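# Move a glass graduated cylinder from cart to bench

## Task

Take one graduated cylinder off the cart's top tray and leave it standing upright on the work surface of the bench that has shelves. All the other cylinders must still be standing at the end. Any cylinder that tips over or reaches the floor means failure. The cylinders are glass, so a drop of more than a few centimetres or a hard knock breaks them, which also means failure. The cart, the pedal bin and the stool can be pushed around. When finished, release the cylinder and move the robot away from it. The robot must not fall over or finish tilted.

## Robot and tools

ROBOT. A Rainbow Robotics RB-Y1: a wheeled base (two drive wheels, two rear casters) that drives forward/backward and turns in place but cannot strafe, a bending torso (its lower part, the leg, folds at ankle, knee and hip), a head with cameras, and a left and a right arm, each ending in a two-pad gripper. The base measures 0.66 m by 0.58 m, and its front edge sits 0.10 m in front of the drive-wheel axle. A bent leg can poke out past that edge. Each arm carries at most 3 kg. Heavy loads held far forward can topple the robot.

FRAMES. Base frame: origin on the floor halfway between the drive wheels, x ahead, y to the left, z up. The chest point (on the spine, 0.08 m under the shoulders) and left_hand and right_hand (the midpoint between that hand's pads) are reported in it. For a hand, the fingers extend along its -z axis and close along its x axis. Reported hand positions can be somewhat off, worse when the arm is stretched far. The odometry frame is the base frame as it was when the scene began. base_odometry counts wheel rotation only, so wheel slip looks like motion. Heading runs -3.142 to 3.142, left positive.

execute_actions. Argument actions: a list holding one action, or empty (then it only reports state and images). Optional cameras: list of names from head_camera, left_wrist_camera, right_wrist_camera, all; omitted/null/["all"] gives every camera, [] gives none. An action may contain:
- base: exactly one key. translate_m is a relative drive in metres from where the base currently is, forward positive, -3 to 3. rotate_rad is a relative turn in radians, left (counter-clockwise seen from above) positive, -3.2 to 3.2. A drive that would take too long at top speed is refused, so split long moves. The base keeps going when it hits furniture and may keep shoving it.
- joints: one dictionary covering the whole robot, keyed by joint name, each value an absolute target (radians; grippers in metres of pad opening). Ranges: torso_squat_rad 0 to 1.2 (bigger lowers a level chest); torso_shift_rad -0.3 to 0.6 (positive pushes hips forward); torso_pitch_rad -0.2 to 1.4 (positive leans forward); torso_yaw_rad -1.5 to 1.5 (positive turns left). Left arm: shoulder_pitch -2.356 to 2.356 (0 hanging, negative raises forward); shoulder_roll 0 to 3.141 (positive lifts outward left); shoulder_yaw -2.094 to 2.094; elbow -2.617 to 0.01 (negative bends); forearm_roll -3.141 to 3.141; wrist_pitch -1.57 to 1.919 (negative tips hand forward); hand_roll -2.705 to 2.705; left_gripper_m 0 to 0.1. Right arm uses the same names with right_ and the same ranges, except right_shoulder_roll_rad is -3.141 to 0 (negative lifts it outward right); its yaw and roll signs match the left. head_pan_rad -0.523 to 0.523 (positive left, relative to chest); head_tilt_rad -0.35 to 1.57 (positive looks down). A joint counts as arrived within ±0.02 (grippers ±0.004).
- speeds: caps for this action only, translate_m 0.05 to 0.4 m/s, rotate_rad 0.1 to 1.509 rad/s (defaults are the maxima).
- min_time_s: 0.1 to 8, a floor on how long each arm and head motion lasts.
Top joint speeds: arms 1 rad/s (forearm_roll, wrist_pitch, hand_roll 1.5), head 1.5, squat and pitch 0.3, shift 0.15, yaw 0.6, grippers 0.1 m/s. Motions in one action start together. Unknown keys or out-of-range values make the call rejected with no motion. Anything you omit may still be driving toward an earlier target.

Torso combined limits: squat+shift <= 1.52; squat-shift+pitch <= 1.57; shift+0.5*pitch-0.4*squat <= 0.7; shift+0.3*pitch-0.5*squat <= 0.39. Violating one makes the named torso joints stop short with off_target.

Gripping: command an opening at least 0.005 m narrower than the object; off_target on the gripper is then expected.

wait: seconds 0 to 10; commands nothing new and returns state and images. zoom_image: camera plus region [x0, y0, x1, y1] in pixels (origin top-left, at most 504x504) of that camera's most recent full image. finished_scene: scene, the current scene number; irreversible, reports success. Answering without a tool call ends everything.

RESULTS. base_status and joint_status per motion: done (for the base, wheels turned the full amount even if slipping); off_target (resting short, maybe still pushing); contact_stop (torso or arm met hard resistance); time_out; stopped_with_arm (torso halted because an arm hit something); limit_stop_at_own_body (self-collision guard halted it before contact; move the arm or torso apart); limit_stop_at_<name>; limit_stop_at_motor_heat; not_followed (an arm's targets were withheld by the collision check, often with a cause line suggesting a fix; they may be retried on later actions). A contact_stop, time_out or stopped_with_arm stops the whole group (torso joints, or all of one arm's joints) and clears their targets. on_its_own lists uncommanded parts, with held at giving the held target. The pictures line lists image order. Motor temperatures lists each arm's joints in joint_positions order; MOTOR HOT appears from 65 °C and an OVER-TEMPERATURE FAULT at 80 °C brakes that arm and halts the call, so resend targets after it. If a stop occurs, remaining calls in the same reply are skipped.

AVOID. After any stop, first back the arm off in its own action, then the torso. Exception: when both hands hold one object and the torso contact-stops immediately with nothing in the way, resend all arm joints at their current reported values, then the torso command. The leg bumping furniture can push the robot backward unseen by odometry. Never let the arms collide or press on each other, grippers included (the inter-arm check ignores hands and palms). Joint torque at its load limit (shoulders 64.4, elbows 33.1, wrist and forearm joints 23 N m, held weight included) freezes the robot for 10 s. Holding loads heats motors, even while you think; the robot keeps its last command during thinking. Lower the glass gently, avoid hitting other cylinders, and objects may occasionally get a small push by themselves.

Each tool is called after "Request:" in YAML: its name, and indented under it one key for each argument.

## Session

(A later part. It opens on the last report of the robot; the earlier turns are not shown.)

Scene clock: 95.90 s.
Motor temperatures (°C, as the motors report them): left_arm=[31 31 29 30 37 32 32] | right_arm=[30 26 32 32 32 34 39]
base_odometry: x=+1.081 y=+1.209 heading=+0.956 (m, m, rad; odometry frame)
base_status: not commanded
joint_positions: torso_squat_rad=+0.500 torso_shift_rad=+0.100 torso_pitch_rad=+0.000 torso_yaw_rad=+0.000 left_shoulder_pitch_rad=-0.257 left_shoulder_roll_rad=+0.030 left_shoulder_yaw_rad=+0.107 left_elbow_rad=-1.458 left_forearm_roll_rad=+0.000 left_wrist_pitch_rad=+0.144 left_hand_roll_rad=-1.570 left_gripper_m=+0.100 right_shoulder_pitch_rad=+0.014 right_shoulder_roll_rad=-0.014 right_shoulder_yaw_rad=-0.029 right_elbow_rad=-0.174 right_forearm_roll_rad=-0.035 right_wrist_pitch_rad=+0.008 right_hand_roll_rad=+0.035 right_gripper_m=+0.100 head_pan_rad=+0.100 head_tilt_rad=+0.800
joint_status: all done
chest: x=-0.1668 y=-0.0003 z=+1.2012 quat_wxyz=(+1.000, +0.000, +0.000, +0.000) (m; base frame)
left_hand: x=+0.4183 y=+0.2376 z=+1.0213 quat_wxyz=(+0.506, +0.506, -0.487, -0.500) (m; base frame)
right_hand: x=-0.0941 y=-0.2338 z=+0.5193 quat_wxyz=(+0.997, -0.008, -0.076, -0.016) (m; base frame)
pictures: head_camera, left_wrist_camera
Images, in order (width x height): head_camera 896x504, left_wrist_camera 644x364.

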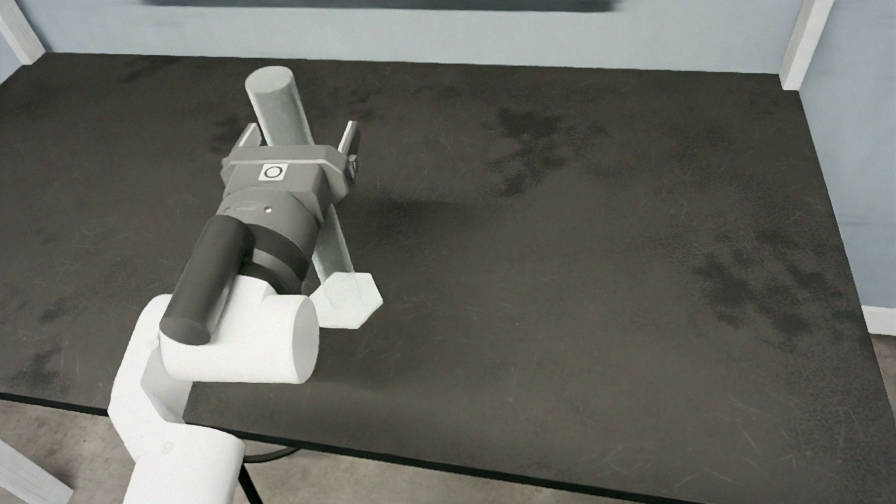

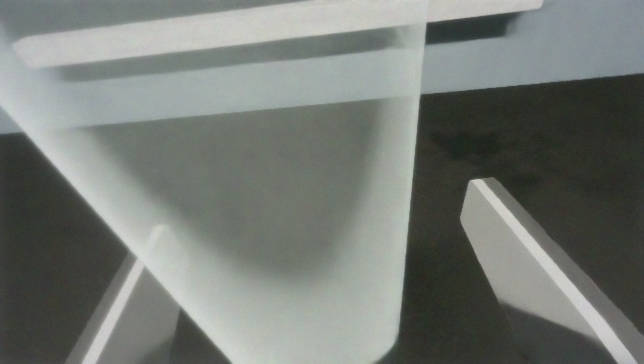

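Request:
execute_actions:
  actions:
    - {"base": {"translate_m": -0.12}, "speeds": {"translate_m": 0.05}}
  cameras: ["head_camera", "left_wrist_camera"]

Scene clock: 100.87 s.
Motor temperatures (°C, as the motors report them): left_arm=[31 31 29 30 37 32 32] | right_arm=[30 26 32 32 32 34 39]
base_odometry: x=+1.011 y=+1.111 heading=+0.955 (m, m, rad; odometry frame)
base_status: done
joint_positions: torso_squat_rad=+0.500 torso_shift_rad=+0.100 torso_pitch_rad=+0.000 torso_yaw_rad=+0.000 left_shoulder_pitch_rad=-0.257 left_shoulder_roll_rad=+0.030 left_shoulder_yaw_rad=+0.107 left_elbow_rad=-1.458 left_forearm_roll_rad=+0.000 left_wrist_pitch_rad=+0.144 left_hand_roll_rad=-1.570 left_gripper_m=+0.100 right_shoulder_pitch_rad=+0.014 right_shoulder_roll_rad=-0.014 right_shoulder_yaw_rad=-0.029 right_elbow_rad=-0.174 right_forearm_roll_rad=-0.035 right_wrist_pitch_rad=+0.008 right_hand_roll_rad=+0.035 right_gripper_m=+0.100 head_pan_rad=+0.100 head_tilt_rad=+0.800
joint_status: not commanded
chest: x=-0.1668 y=-0.0003 z=+1.2012 quat_wxyz=(+1.000, +0.000, +0.000, +0.000) (m; base frame)
left_hand: x=+0.4183 y=+0.2376 z=+1.0211 quat_wxyz=(+0.506, +0.506, -0.487, -0.500) (m; base frame)
right_hand: x=-0.0941 y=-0.2339 z=+0.5193 quat_wxyz=(+0.997, -0.008, -0.076, -0.016) (m; base frame)
pictures: head_camera, left_wrist_camera
Images, in order (width x height): head_camera 896x504, left_wrist_camera 644x364.

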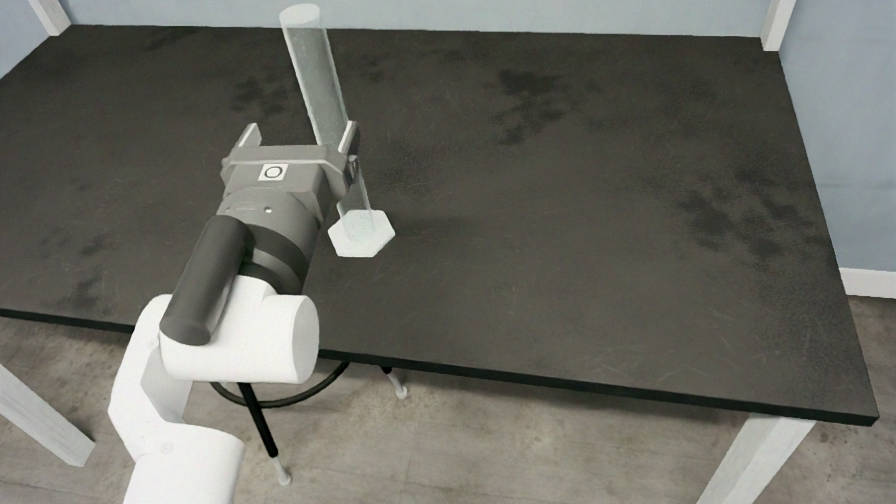

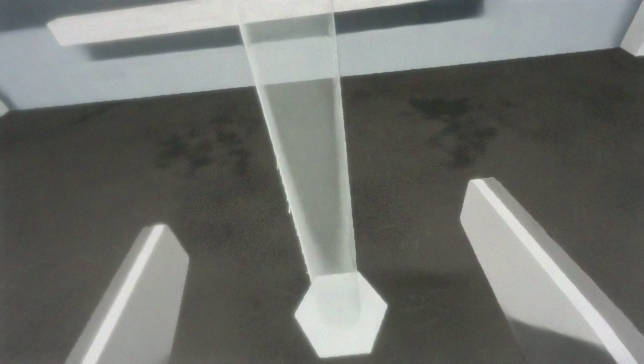

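Request:
execute_actions:
  actions:
    - {"base": {"translate_m": -0.45}, "joints": {"torso_shift_rad": 0.0, "torso_squat_rad": 0.35, "head_tilt_rad": 0.45}}
  cameras: ["head_camera"]

Scene clock: 103.73 s.
Motor temperatures (°C, as the motors report them): left_arm=[31 31 29 30 37 32 32] | right_arm=[30 26 32 32 32 34 39]
base_odometry: x=+0.752 y=+0.744 heading=+0.956 (m, m, rad; odometry frame)
base_status: done
joint_positions: torso_squat_rad=+0.350 torso_shift_rad=+0.000 torso_pitch_rad=+0.000 torso_yaw_rad=+0.000 left_shoulder_pitch_rad=-0.257 left_shoulder_roll_rad=+0.030 left_shoulder_yaw_rad=+0.107 left_elbow_rad=-1.458 left_forearm_roll_rad=+0.000 left_wrist_pitch_rad=+0.144 left_hand_roll_rad=-1.570 left_gripper_m=+0.100 right_shoulder_pitch_rad=+0.014 right_shoulder_roll_rad=-0.014 right_shoulder_yaw_rad=-0.029 right_elbow_rad=-0.174 right_forearm_roll_rad=-0.035 right_wrist_pitch_rad=+0.008 right_hand_roll_rad=+0.035 right_gripper_m=+0.100 head_pan_rad=+0.100 head_tilt_rad=+0.450
joint_status: all done
chest: x=-0.2281 y=-0.0003 z=+1.2475 quat_wxyz=(+1.000, +0.000, +0.000, +0.000) (m; base frame)
left_hand: x=+0.3569 y=+0.2376 z=+1.0673 quat_wxyz=(+0.506, +0.506, -0.487, -0.500) (m; base frame)
right_hand: x=-0.1555 y=-0.2339 z=+0.5657 quat_wxyz=(+0.997, -0.008, -0.076, -0.016) (m; base frame)
pictures: head_camera
Images, in order (width x height): head_camera 896x504.

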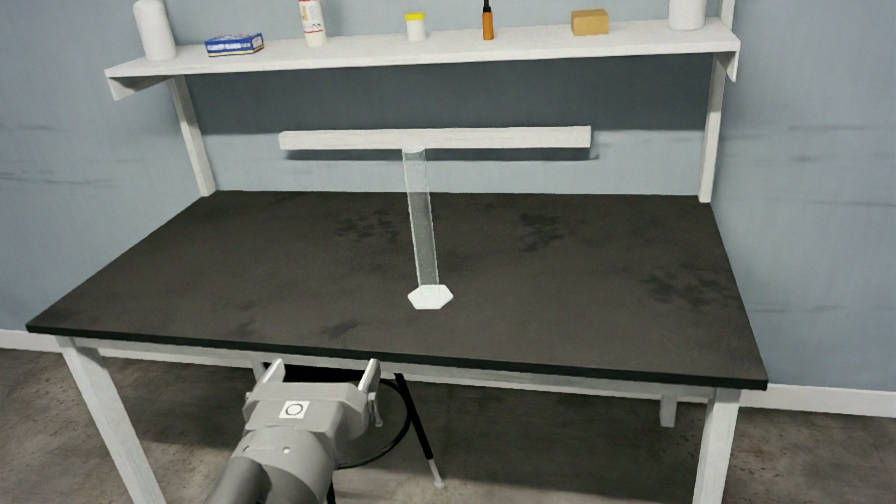

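The cylinder is standing upright on the bench and the robot is clear.

Request:
finished_scene:
  scene: 1

The scene is finished: the task was done.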